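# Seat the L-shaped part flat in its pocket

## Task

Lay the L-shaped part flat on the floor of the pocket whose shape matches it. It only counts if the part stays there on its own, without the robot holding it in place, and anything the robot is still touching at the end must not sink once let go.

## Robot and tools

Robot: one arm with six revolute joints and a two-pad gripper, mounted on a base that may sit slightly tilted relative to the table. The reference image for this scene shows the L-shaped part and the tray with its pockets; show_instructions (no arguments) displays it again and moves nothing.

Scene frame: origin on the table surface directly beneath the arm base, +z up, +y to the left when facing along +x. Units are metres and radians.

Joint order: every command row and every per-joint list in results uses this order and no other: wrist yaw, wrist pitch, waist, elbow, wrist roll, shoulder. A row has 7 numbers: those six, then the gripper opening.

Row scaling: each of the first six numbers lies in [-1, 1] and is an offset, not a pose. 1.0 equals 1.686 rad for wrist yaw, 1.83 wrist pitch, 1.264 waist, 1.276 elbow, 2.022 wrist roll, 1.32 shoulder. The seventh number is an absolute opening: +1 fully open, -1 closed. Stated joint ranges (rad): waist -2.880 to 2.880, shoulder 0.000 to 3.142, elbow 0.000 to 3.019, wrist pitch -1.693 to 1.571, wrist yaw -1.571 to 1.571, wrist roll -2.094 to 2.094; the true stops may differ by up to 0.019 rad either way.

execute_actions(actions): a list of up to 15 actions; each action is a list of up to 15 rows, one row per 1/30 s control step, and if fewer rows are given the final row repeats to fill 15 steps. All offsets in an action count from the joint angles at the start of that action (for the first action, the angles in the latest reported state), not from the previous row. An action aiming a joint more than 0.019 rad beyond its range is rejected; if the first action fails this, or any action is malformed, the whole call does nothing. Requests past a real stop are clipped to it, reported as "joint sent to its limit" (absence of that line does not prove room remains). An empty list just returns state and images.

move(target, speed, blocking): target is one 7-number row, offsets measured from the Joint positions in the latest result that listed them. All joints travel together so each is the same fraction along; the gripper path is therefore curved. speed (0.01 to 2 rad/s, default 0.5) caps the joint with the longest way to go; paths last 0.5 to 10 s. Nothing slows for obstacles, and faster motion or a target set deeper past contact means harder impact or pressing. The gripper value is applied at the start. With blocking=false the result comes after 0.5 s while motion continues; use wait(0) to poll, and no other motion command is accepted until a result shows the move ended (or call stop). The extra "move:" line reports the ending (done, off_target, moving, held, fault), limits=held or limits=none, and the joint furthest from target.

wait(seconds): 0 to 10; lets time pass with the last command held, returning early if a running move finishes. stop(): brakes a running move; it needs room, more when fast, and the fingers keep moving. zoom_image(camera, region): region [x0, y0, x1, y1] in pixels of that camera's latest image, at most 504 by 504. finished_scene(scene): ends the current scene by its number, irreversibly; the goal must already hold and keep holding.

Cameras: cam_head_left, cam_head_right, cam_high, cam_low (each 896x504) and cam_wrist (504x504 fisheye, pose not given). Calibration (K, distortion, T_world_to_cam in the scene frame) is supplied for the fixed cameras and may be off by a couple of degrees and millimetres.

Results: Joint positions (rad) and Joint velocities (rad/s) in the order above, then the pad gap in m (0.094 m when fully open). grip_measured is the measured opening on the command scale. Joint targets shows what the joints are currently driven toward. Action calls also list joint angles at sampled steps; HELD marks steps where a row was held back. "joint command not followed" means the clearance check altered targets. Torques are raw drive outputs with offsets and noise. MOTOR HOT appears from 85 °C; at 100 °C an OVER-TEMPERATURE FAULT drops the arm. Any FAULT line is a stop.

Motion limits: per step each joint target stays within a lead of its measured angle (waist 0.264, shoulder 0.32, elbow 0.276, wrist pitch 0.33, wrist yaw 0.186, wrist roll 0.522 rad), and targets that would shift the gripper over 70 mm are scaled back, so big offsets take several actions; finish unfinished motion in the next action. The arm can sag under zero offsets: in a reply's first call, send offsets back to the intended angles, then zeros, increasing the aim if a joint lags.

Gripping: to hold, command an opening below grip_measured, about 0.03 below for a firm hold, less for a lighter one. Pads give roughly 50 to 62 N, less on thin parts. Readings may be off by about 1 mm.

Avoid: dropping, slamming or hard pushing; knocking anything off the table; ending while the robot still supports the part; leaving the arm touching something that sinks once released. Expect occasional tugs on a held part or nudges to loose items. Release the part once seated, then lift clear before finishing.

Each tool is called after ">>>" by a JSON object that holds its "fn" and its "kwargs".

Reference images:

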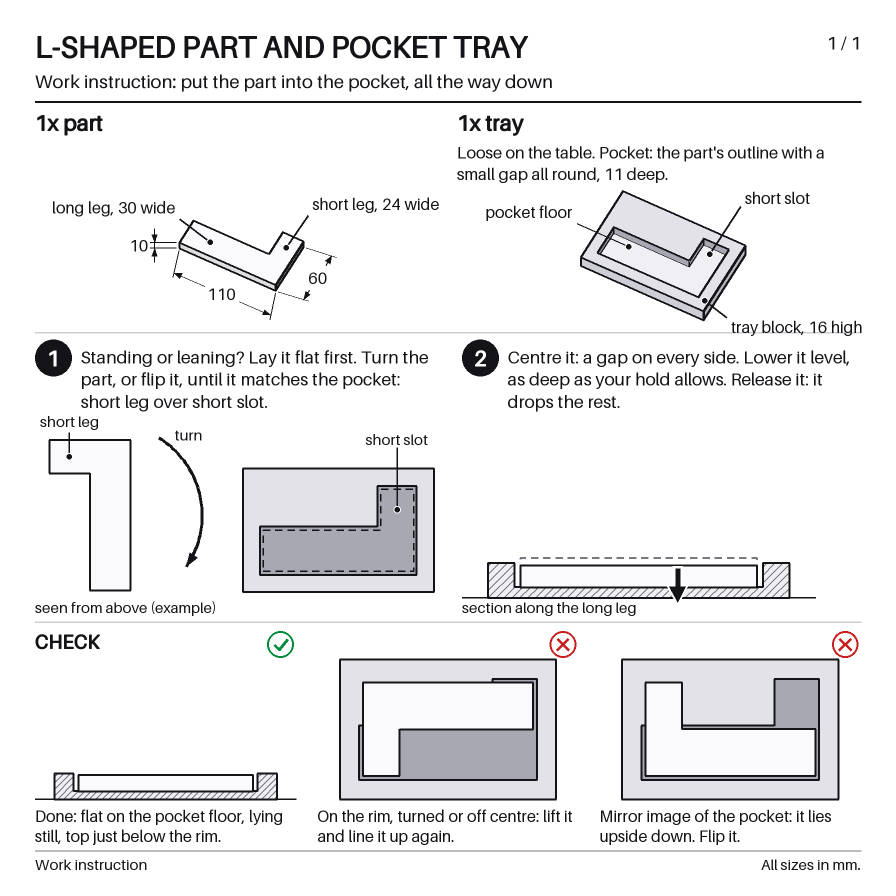

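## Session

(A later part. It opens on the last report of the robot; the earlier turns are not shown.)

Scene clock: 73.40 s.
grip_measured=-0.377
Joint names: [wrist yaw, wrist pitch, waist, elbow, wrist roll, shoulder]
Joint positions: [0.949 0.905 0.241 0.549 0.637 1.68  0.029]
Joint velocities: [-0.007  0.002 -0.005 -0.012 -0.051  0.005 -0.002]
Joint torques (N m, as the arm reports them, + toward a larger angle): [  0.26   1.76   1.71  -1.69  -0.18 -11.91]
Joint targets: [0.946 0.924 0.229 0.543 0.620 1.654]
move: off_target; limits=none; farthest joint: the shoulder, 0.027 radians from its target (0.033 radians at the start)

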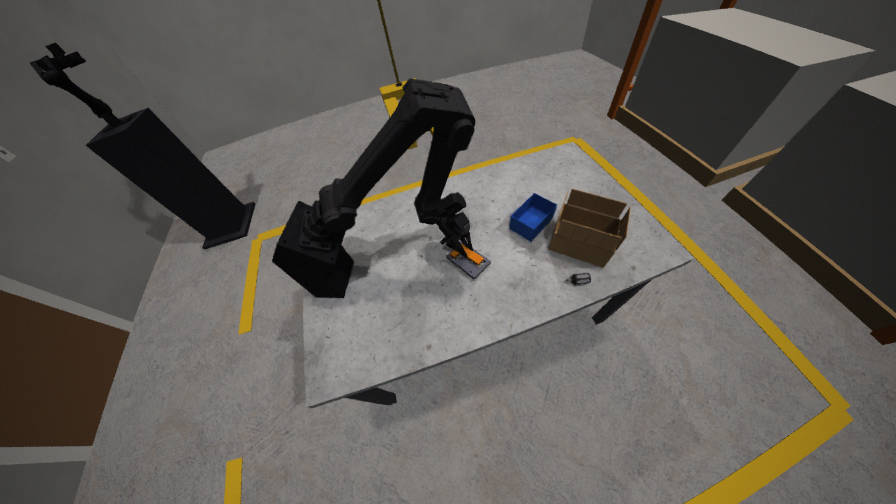

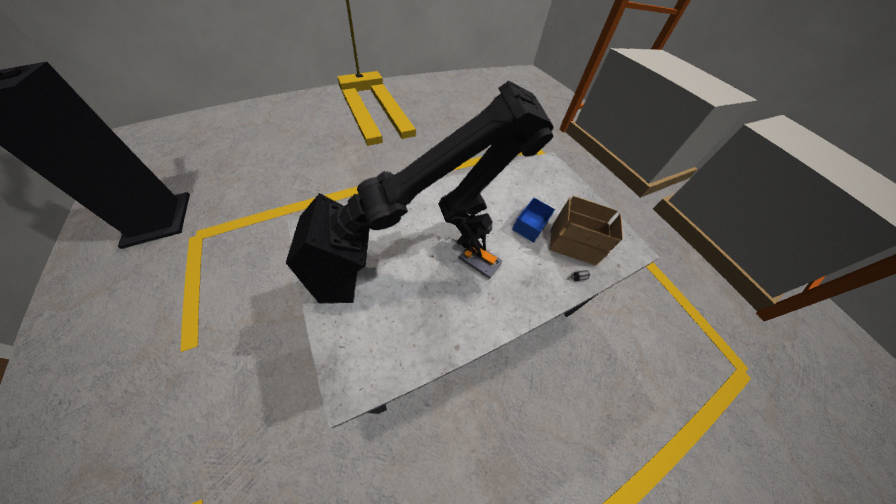

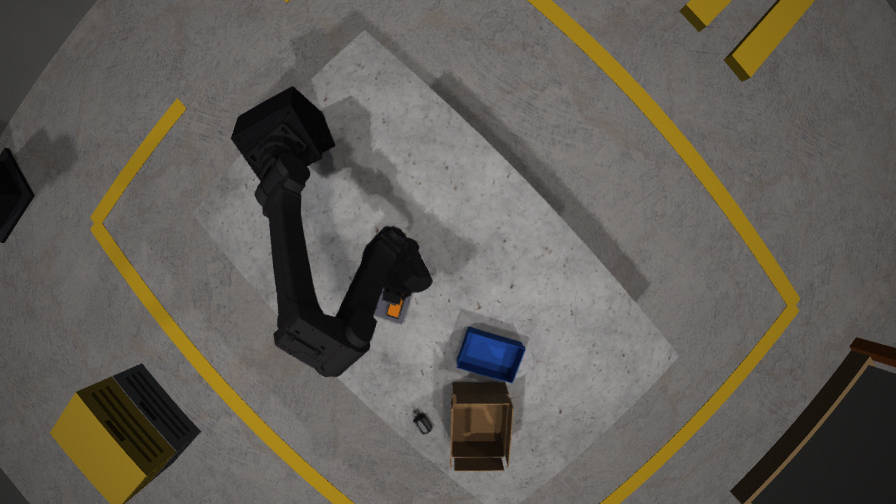

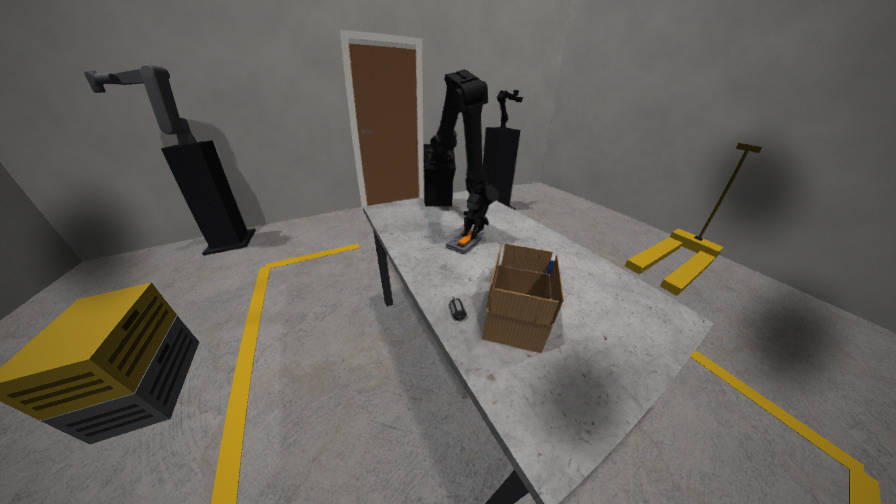

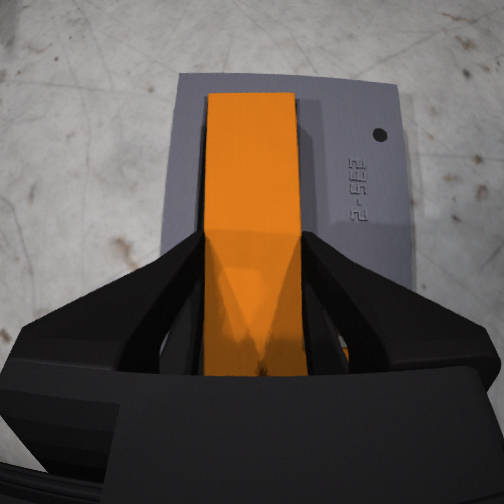

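>>> {"fn": "move", "kwargs": {"target": [0.0103, -0.0223, -0.0162, 0.0337, 0.0307, 0.0204, -0.41], "speed": 0.1}}

>>> {"fn": "zoom_image", "kwargs": {"camera": "cam_wrist", "region": [150, 60, 350, 260]}}

>>> {"fn": "zoom_image", "kwargs": {"camera": "cam_head_right", "region": [450, 225, 510, 285]}}

>>> {"fn": "zoom_image", "kwargs": {"camera": "cam_high", "region": [365, 275, 425, 335]}}

>>> {"fn": "zoom_image", "kwargs": {"camera": "cam_low", "region": [440, 215, 495, 260]}}

Scene clock: 79.10 s.
grip_measured=-0.377
Joint names: [wrist yaw, wrist pitch, waist, elbow, wrist roll, shoulder]
Joint positions: [0.962 0.874 0.233 0.587 0.682 1.697 0.029]
Joint velocities: [-0.007 -0.022 -0.005  0.012  0.007 -0.024  0.   ]
Joint torques (N m, as the arm reports them, + toward a larger angle): [ 0.6   0.67  1.63 -0.65  0.16 -9.78]
Joint targets: [0.966 0.864 0.220 0.591 0.699 1.707]
move: done; limits=none; farthest joint: the wrist roll, 0.017 radians from its target (0.063 radians at the start)

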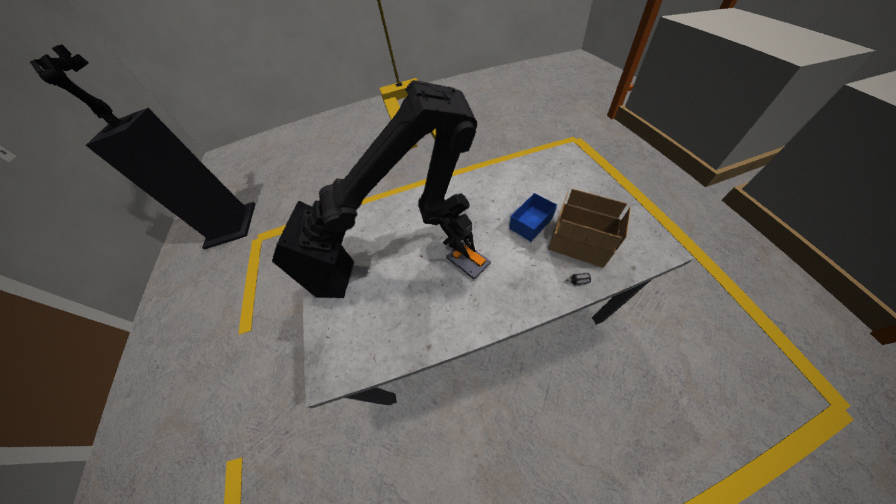

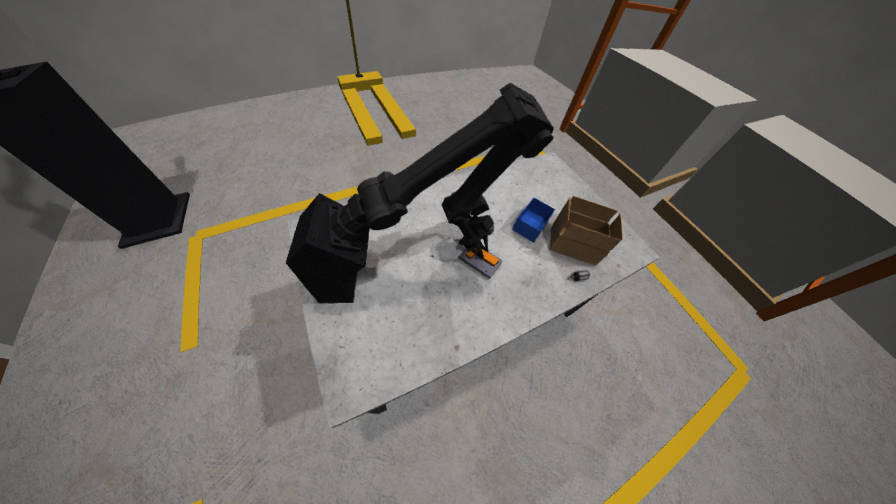

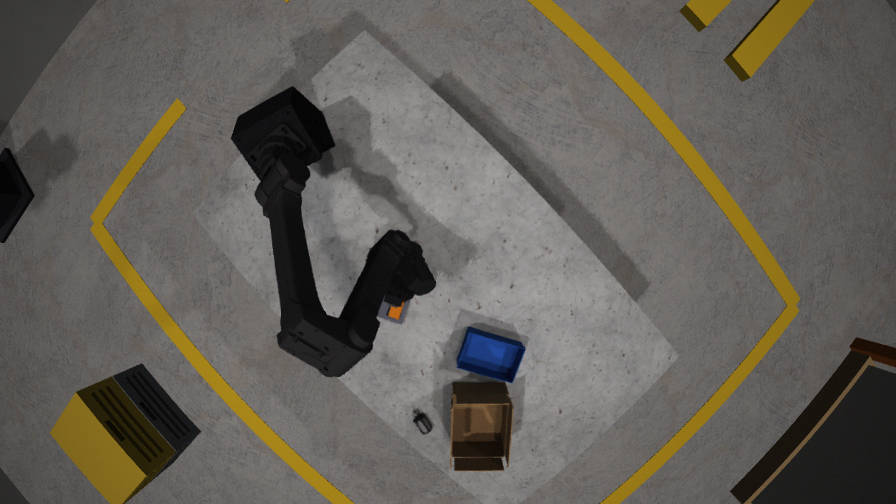

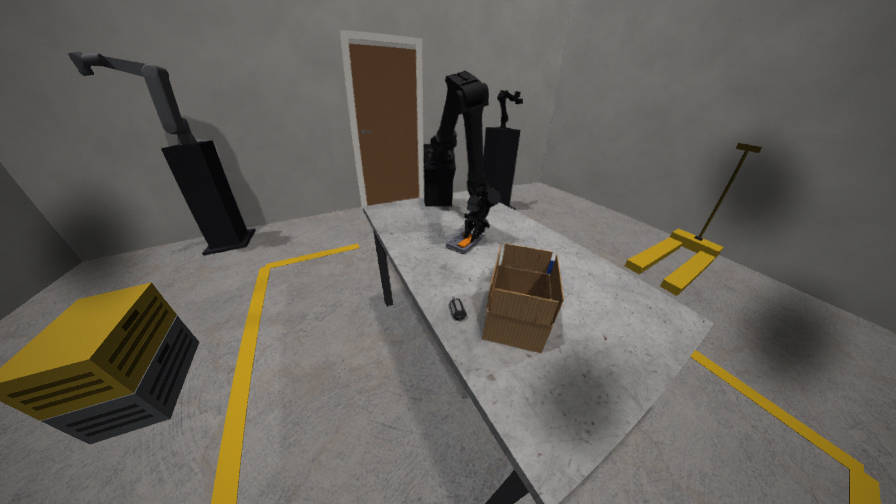

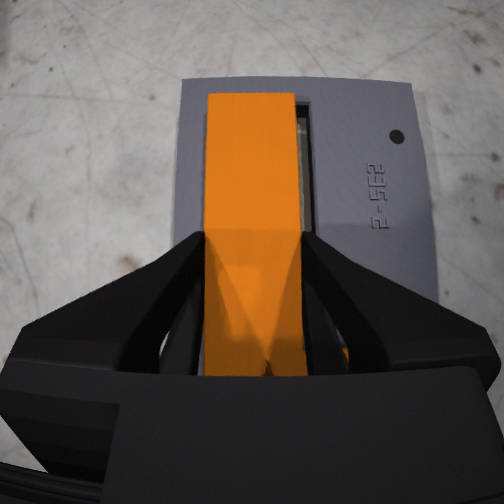

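Region (150, 60, 350, 260) of cam_wrist's 504x504 image, scaled by 2.520, with more detail than that image has.

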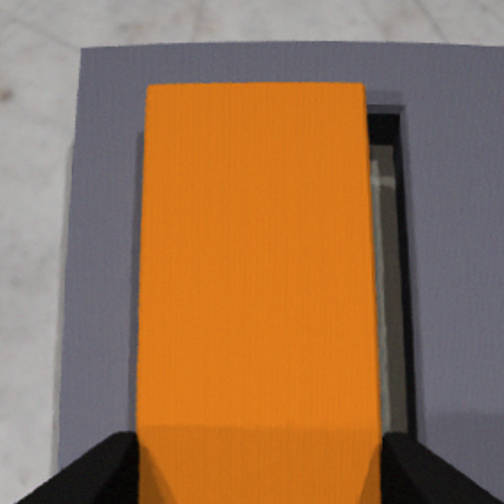

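Region (450, 225, 510, 285) of cam_head_right's 896x504 image, scaled by 8.400, with more detail than that image has.

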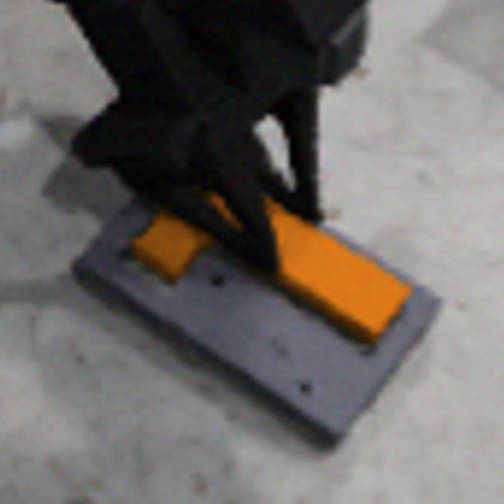

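Region (365, 275, 425, 335) of cam_high's 896x504 image, scaled by 8.400, with more detail than that image has.

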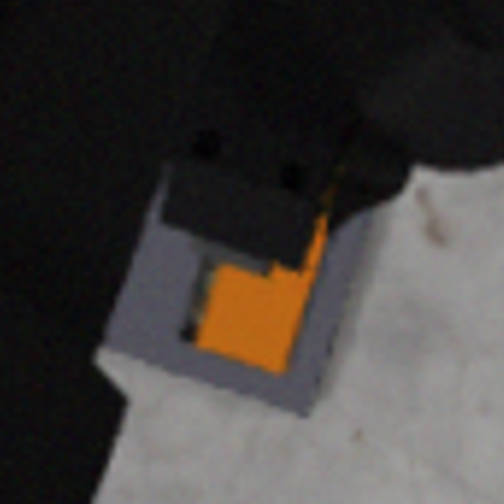

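Region (440, 215, 495, 260) of cam_low's 896x504 image, scaled by 9.164, with more detail than that image has; it fills the top 412 rows of this view, and the rest is white.

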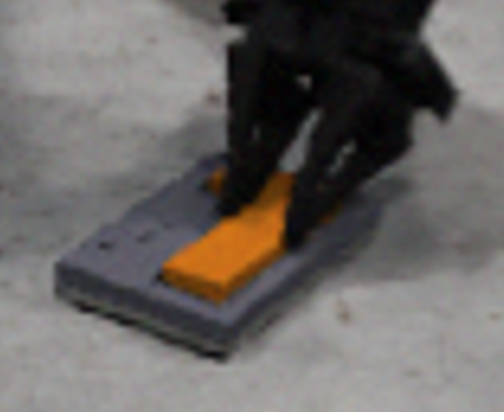

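>>> {"fn": "move", "kwargs": {"target": [-0.0042, -0.0077, -0.0142, -0.0078, 0.0084, 0.003, -0.41], "speed": 0.03}}

>>> {"fn": "zoom_image", "kwargs": {"camera": "cam_wrist", "region": [150, 60, 350, 260]}}

>>> {"fn": "zoom_image", "kwargs": {"camera": "cam_head_right", "region": [450, 225, 510, 285]}}

Scene clock: 83.93 s.
grip_measured=-0.377
Joint names: [wrist yaw, wrist pitch, waist, elbow, wrist roll, shoulder]
Joint positions: [0.958 0.87  0.229 0.587 0.684 1.697 0.029]
Joint velocities: [ 0.081 -0.002 -0.005 -0.012 -0.11  -0.005 -0.002]
Joint torques (N m, as the arm reports them, + toward a larger angle): [  0.28   0.65   1.54  -1.94   0.14 -10.19]
Joint targets: [0.955 0.860 0.215 0.577 0.699 1.701]
move: done; limits=none; farthest joint: the wrist roll, 0.015 radians from its target (0.016 radians at the start)

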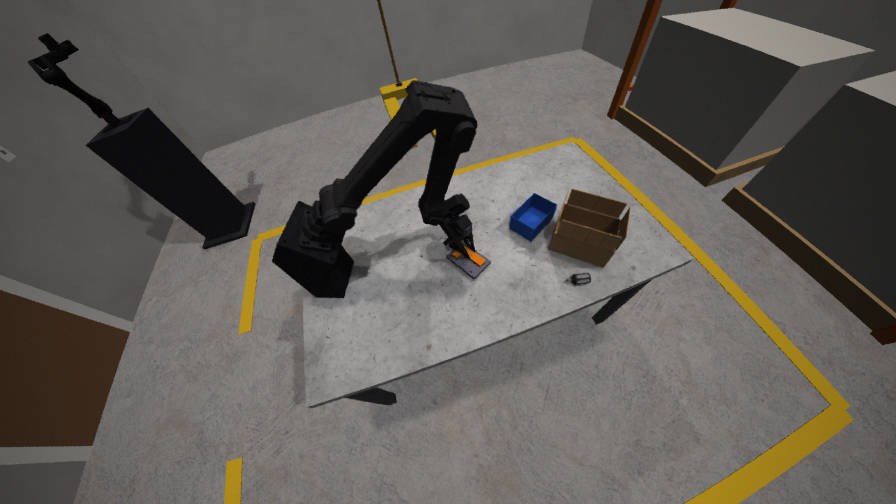

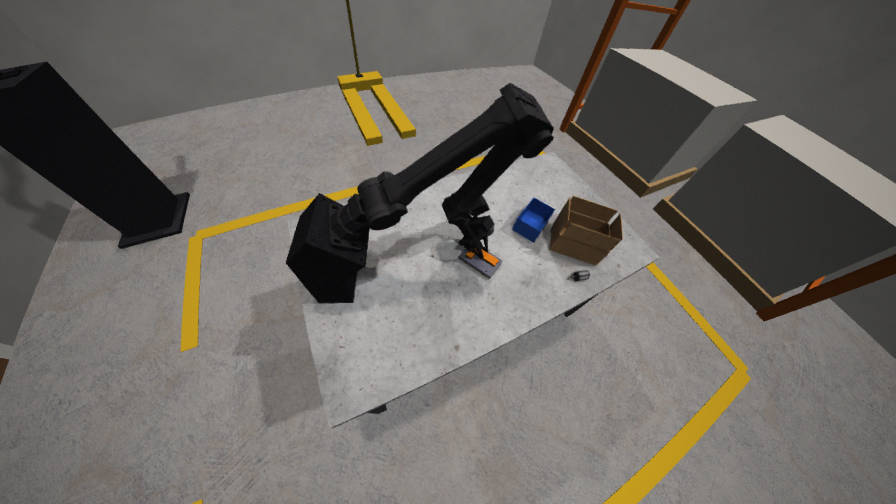

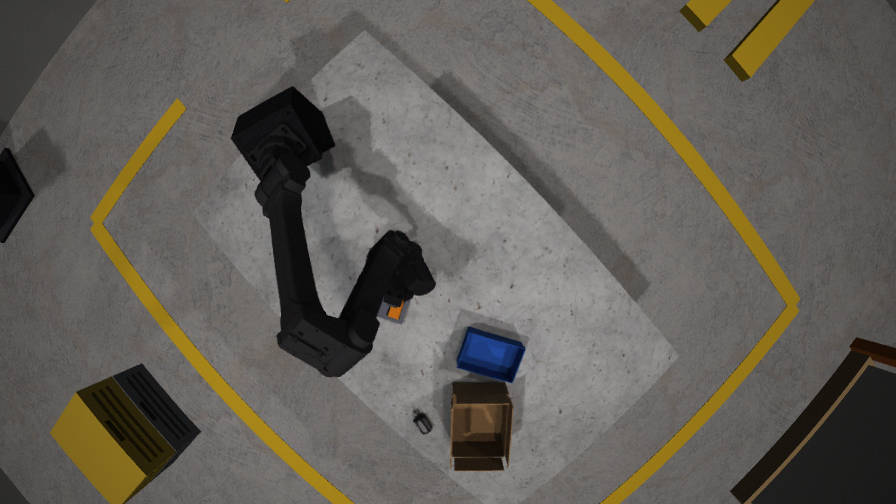

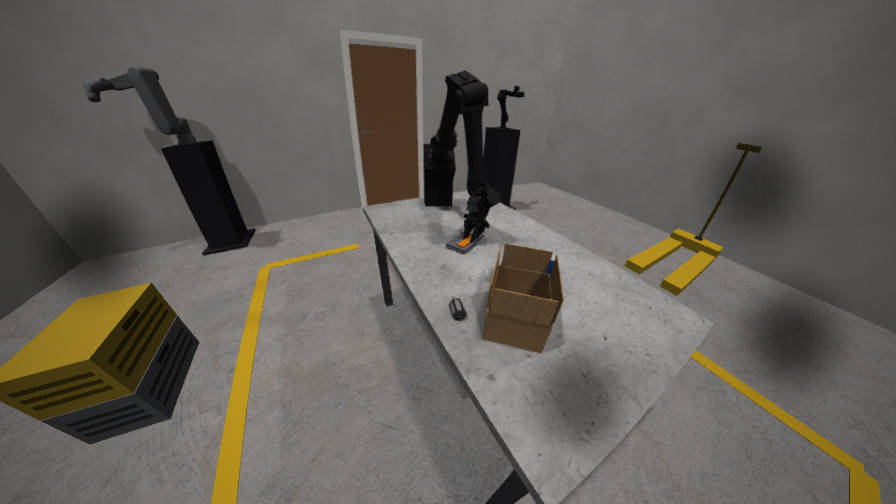

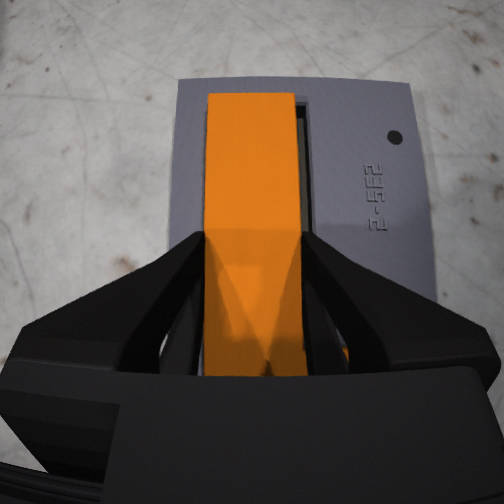

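Region (150, 60, 350, 260) of cam_wrist's 504x504 image, scaled by 2.520, with more detail than that image has.

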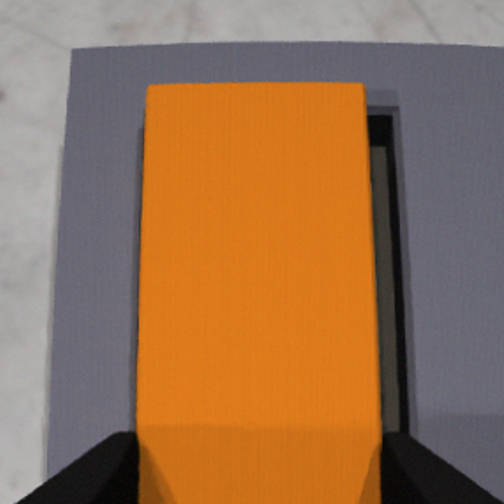

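Region (450, 225, 510, 285) of cam_head_right's 896x504 image, scaled by 8.400, with more detail than that image has.

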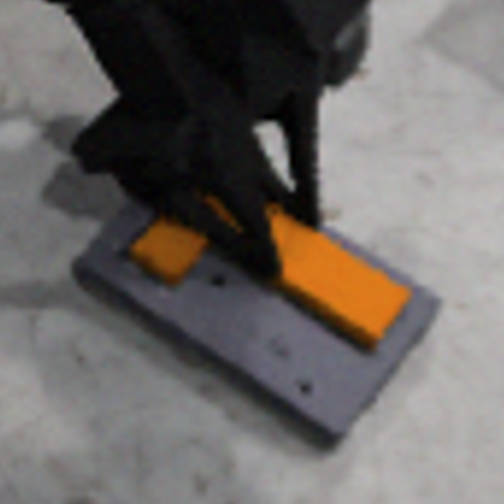

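>>> {"fn": "execute_actions", "kwargs": {"actions": []}}

Scene clock: 85.70 s.
grip_measured=-0.377
Joint names: [wrist yaw, wrist pitch, waist, elbow, wrist roll, shoulder]
Joint positions: [0.958 0.87  0.229 0.587 0.684 1.697 0.029]
Joint velocities: [ 0.022  0.007  0.005 -0.012 -0.022 -0.015  0.001]
Joint torques (N m, as the arm reports them, + toward a larger angle): [  0.28   0.64   1.63  -1.92   0.15 -10.18]
Joint targets: [0.955 0.860 0.215 0.577 0.699 1.701]

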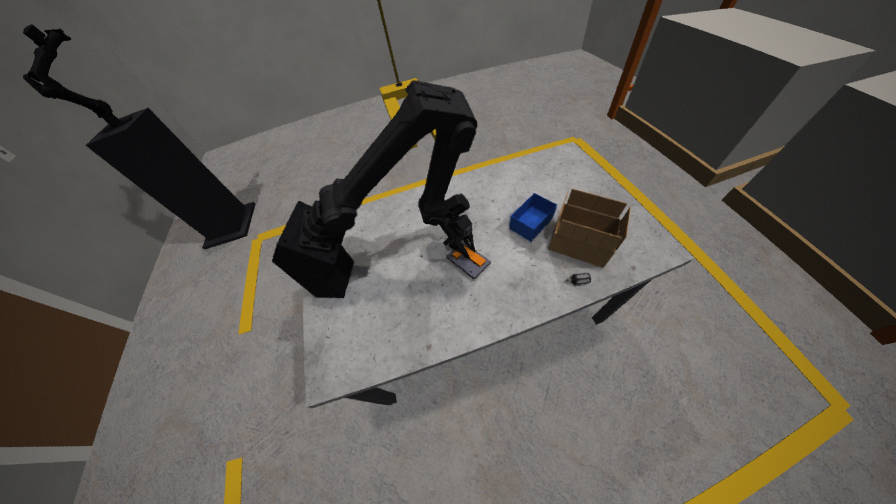

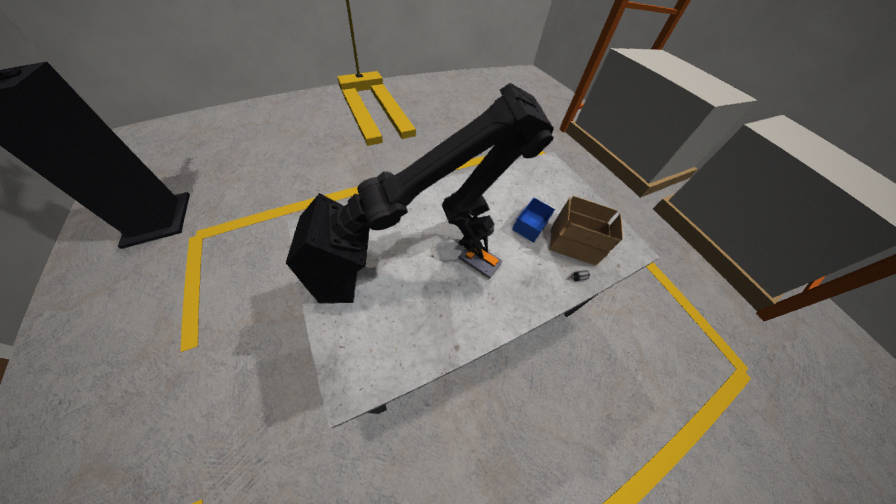

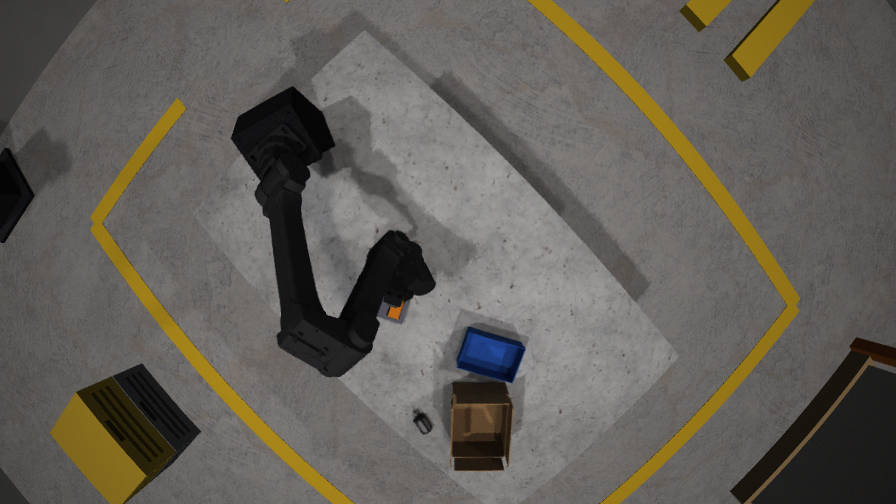

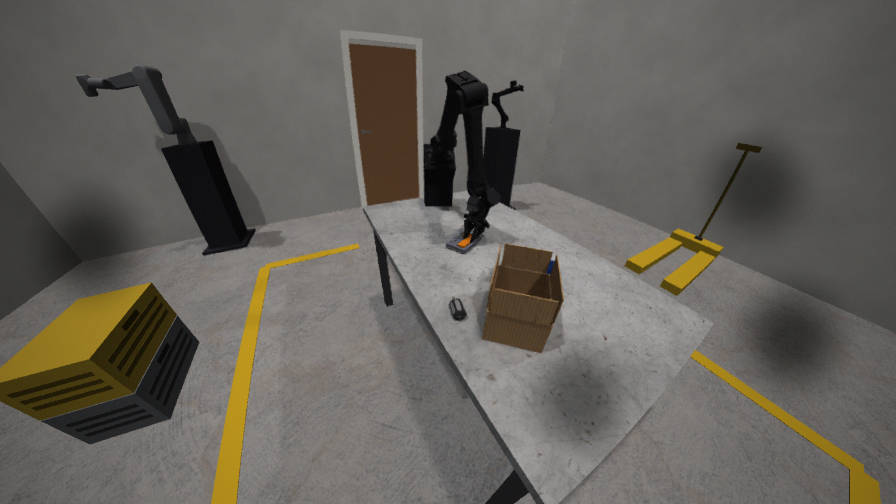

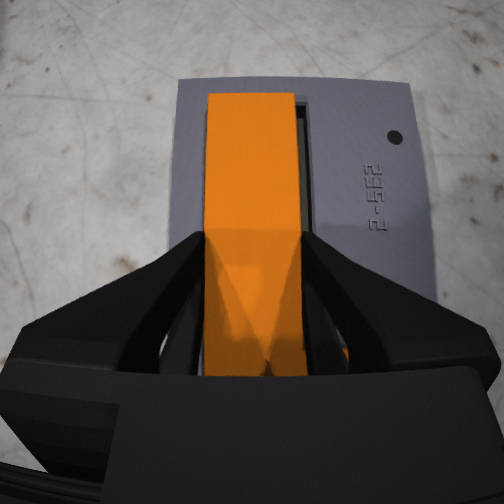

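>>> {"fn": "execute_actions", "kwargs": {"actions": [[[-0.0018,-0.0055,-0.011,-0.011,0.0074,0.003,-0.41],[-0.0018,-0.0055,-0.011,-0.013,0.0074,0.003,-0.41],[-0.0018,-0.0055,-0.011,-0.0149,0.0074,0.003,-0.41]]]}}

Scene clock: 86.70 s.
grip_measured=-0.377
Joint names: [wrist yaw, wrist pitch, waist, elbow, wrist roll, shoulder]
Joint positions: [0.958 0.87  0.229 0.578 0.684 1.697 0.029]
Joint velocities: [-0.051 -0.007  0.005 -0.012  0.022 -0.005 -0.   ]
Joint torques (N m, as the arm reports them, + toward a larger angle): [  0.29   0.64   1.56  -2.01   0.14 -10.07]
Joint targets: [0.955 0.860 0.215 0.568 0.699 1.701]
Step readings (joint positions):
0: [0.958 0.870 0.229 0.587 0.684 1.697]
1: [0.958 0.870 0.229 0.587 0.684 1.697]
2: [0.958 0.870 0.229 0.587 0.684 1.697]
4: [0.958 0.870 0.229 0.584 0.684 1.697]
8: [0.958 0.870 0.229 0.578 0.684 1.697]
15: Joint positions above

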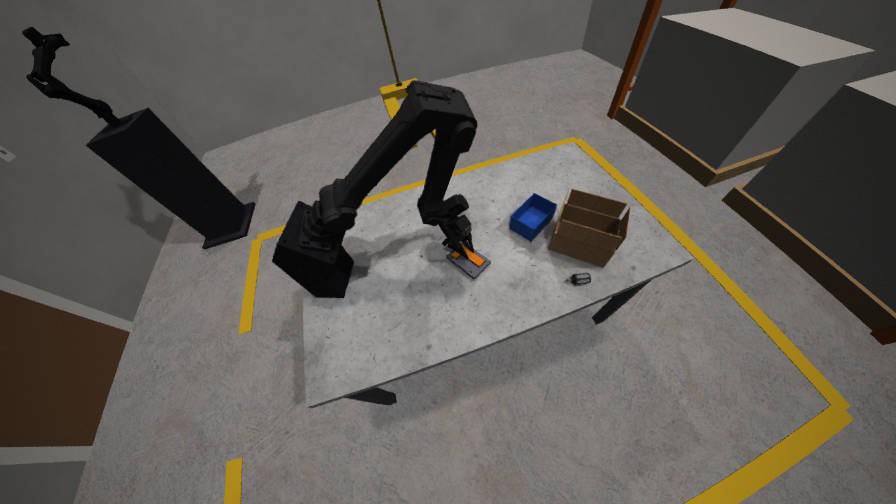

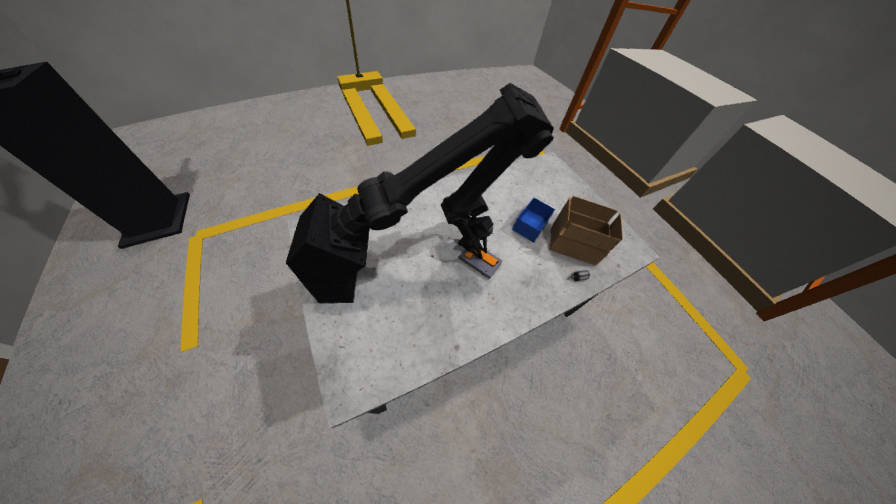

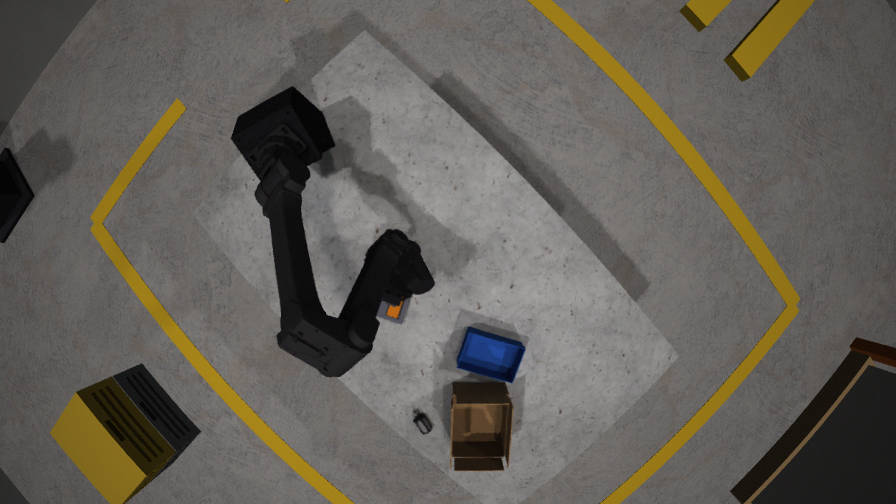

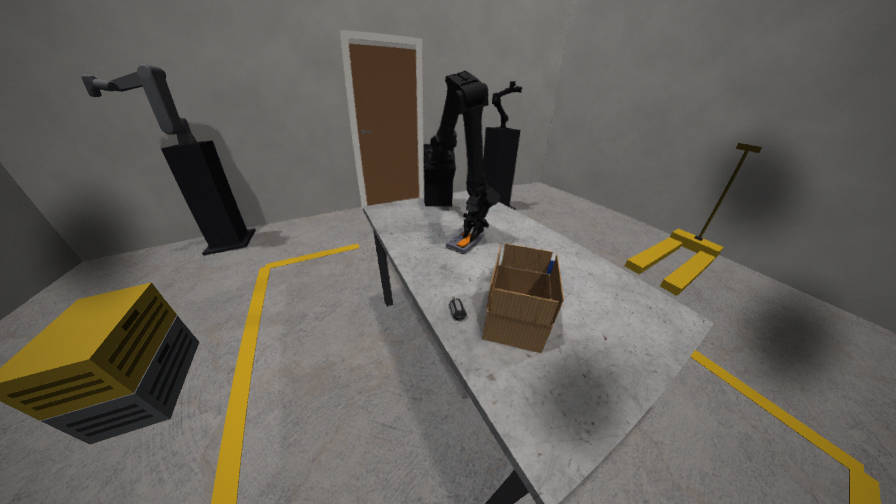

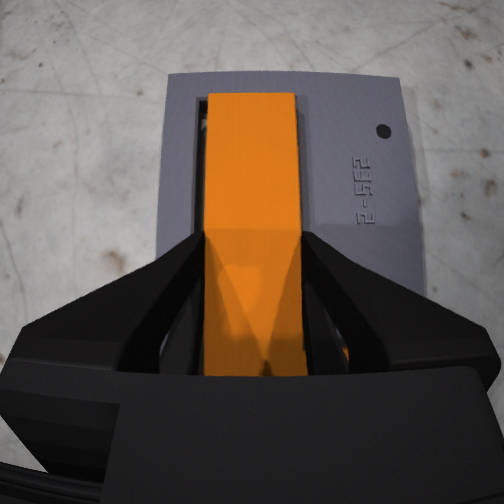

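>>> {"fn": "zoom_image", "kwargs": {"camera": "cam_wrist", "region": [150, 60, 350, 260]}}

Region (150, 60, 350, 260) of cam_wrist's 504x504 image, scaled by 2.520, with more detail than that image has.

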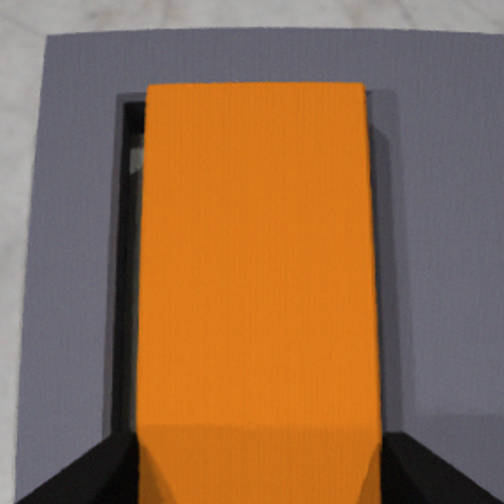

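>>> {"fn": "execute_actions", "kwargs": {"actions": [[[-0.0018,-0.0055,-0.011,-0.004,0.0074,0.003,-0.41],[-0.0018,-0.0055,-0.011,0.0,0.0074,0.003,-0.41],[-0.0018,-0.0055,-0.011,0.003,0.0074,0.003,-0.41],[-0.0018,-0.0055,-0.011,0.0055,0.0074,0.003,-0.41]]]}}

Scene clock: 90.73 s.
grip_measured=-0.377
Joint names: [wrist yaw, wrist pitch, waist, elbow, wrist roll, shoulder]
Joint positions: [0.958 0.87  0.229 0.578 0.684 1.697 0.029]
Joint velocities: [ 0.037 -0.012 -0.015 -0.007 -0.007 -0.005  0.   ]
Joint torques (N m, as the arm reports them, + toward a larger angle): [ 0.27  0.64  1.5  -0.53  0.15 -9.99]
Joint targets: [0.955 0.860 0.215 0.585 0.699 1.701]
Step readings (joint positions):
0: [0.958 0.870 0.229 0.578 0.684 1.697]
1: [0.958 0.870 0.229 0.578 0.684 1.697]
2: [0.958 0.870 0.229 0.578 0.684 1.697]
4: [0.958 0.870 0.229 0.578 0.684 1.697]
8: [0.958 0.870 0.229 0.578 0.684 1.697]
15: Joint positions above

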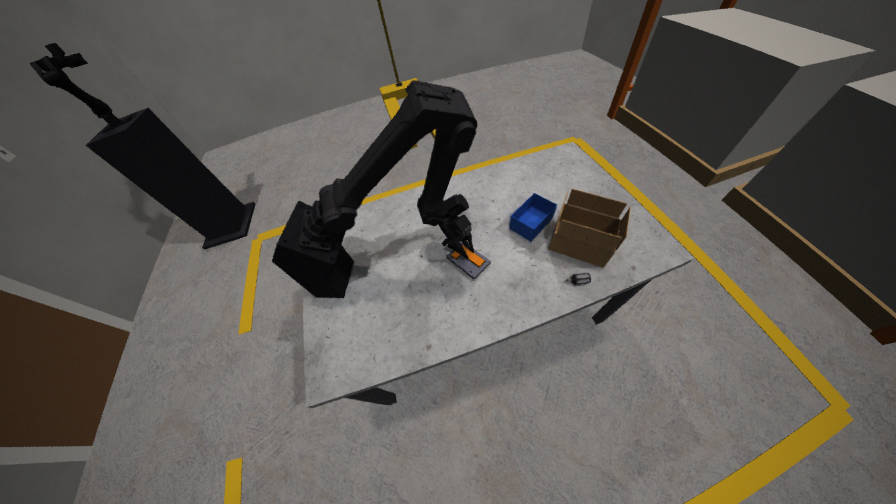

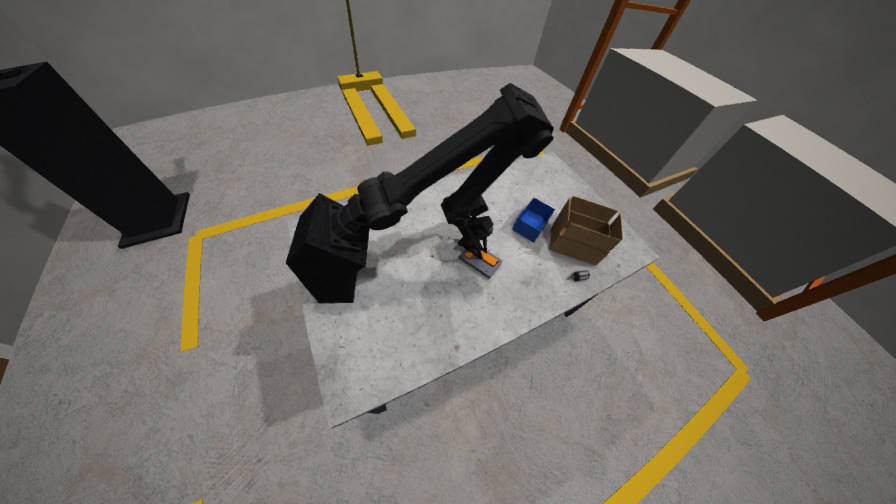

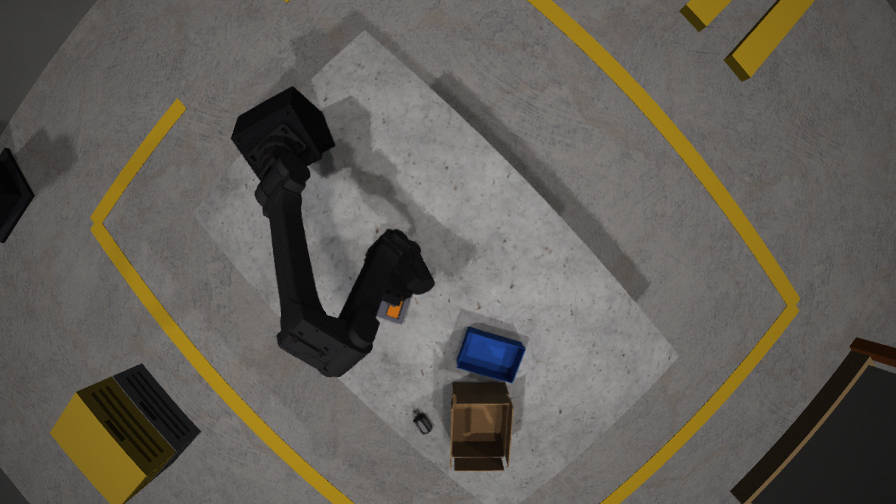

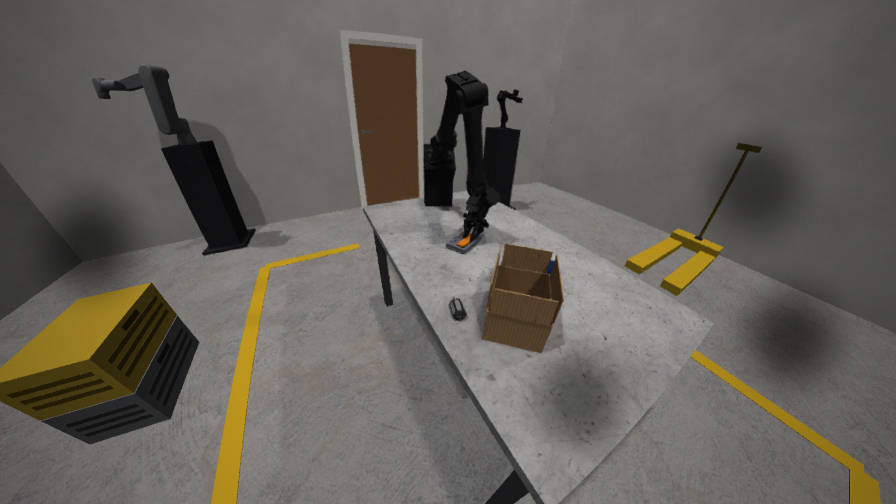

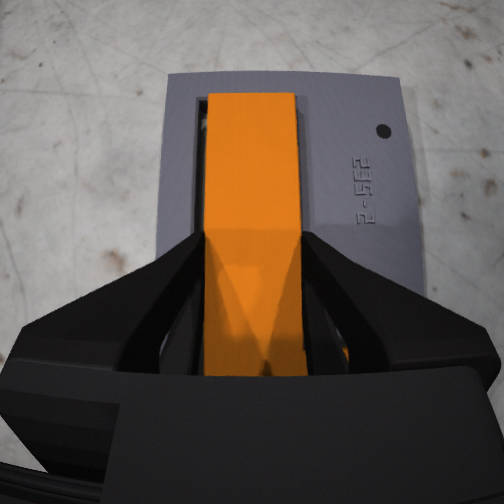

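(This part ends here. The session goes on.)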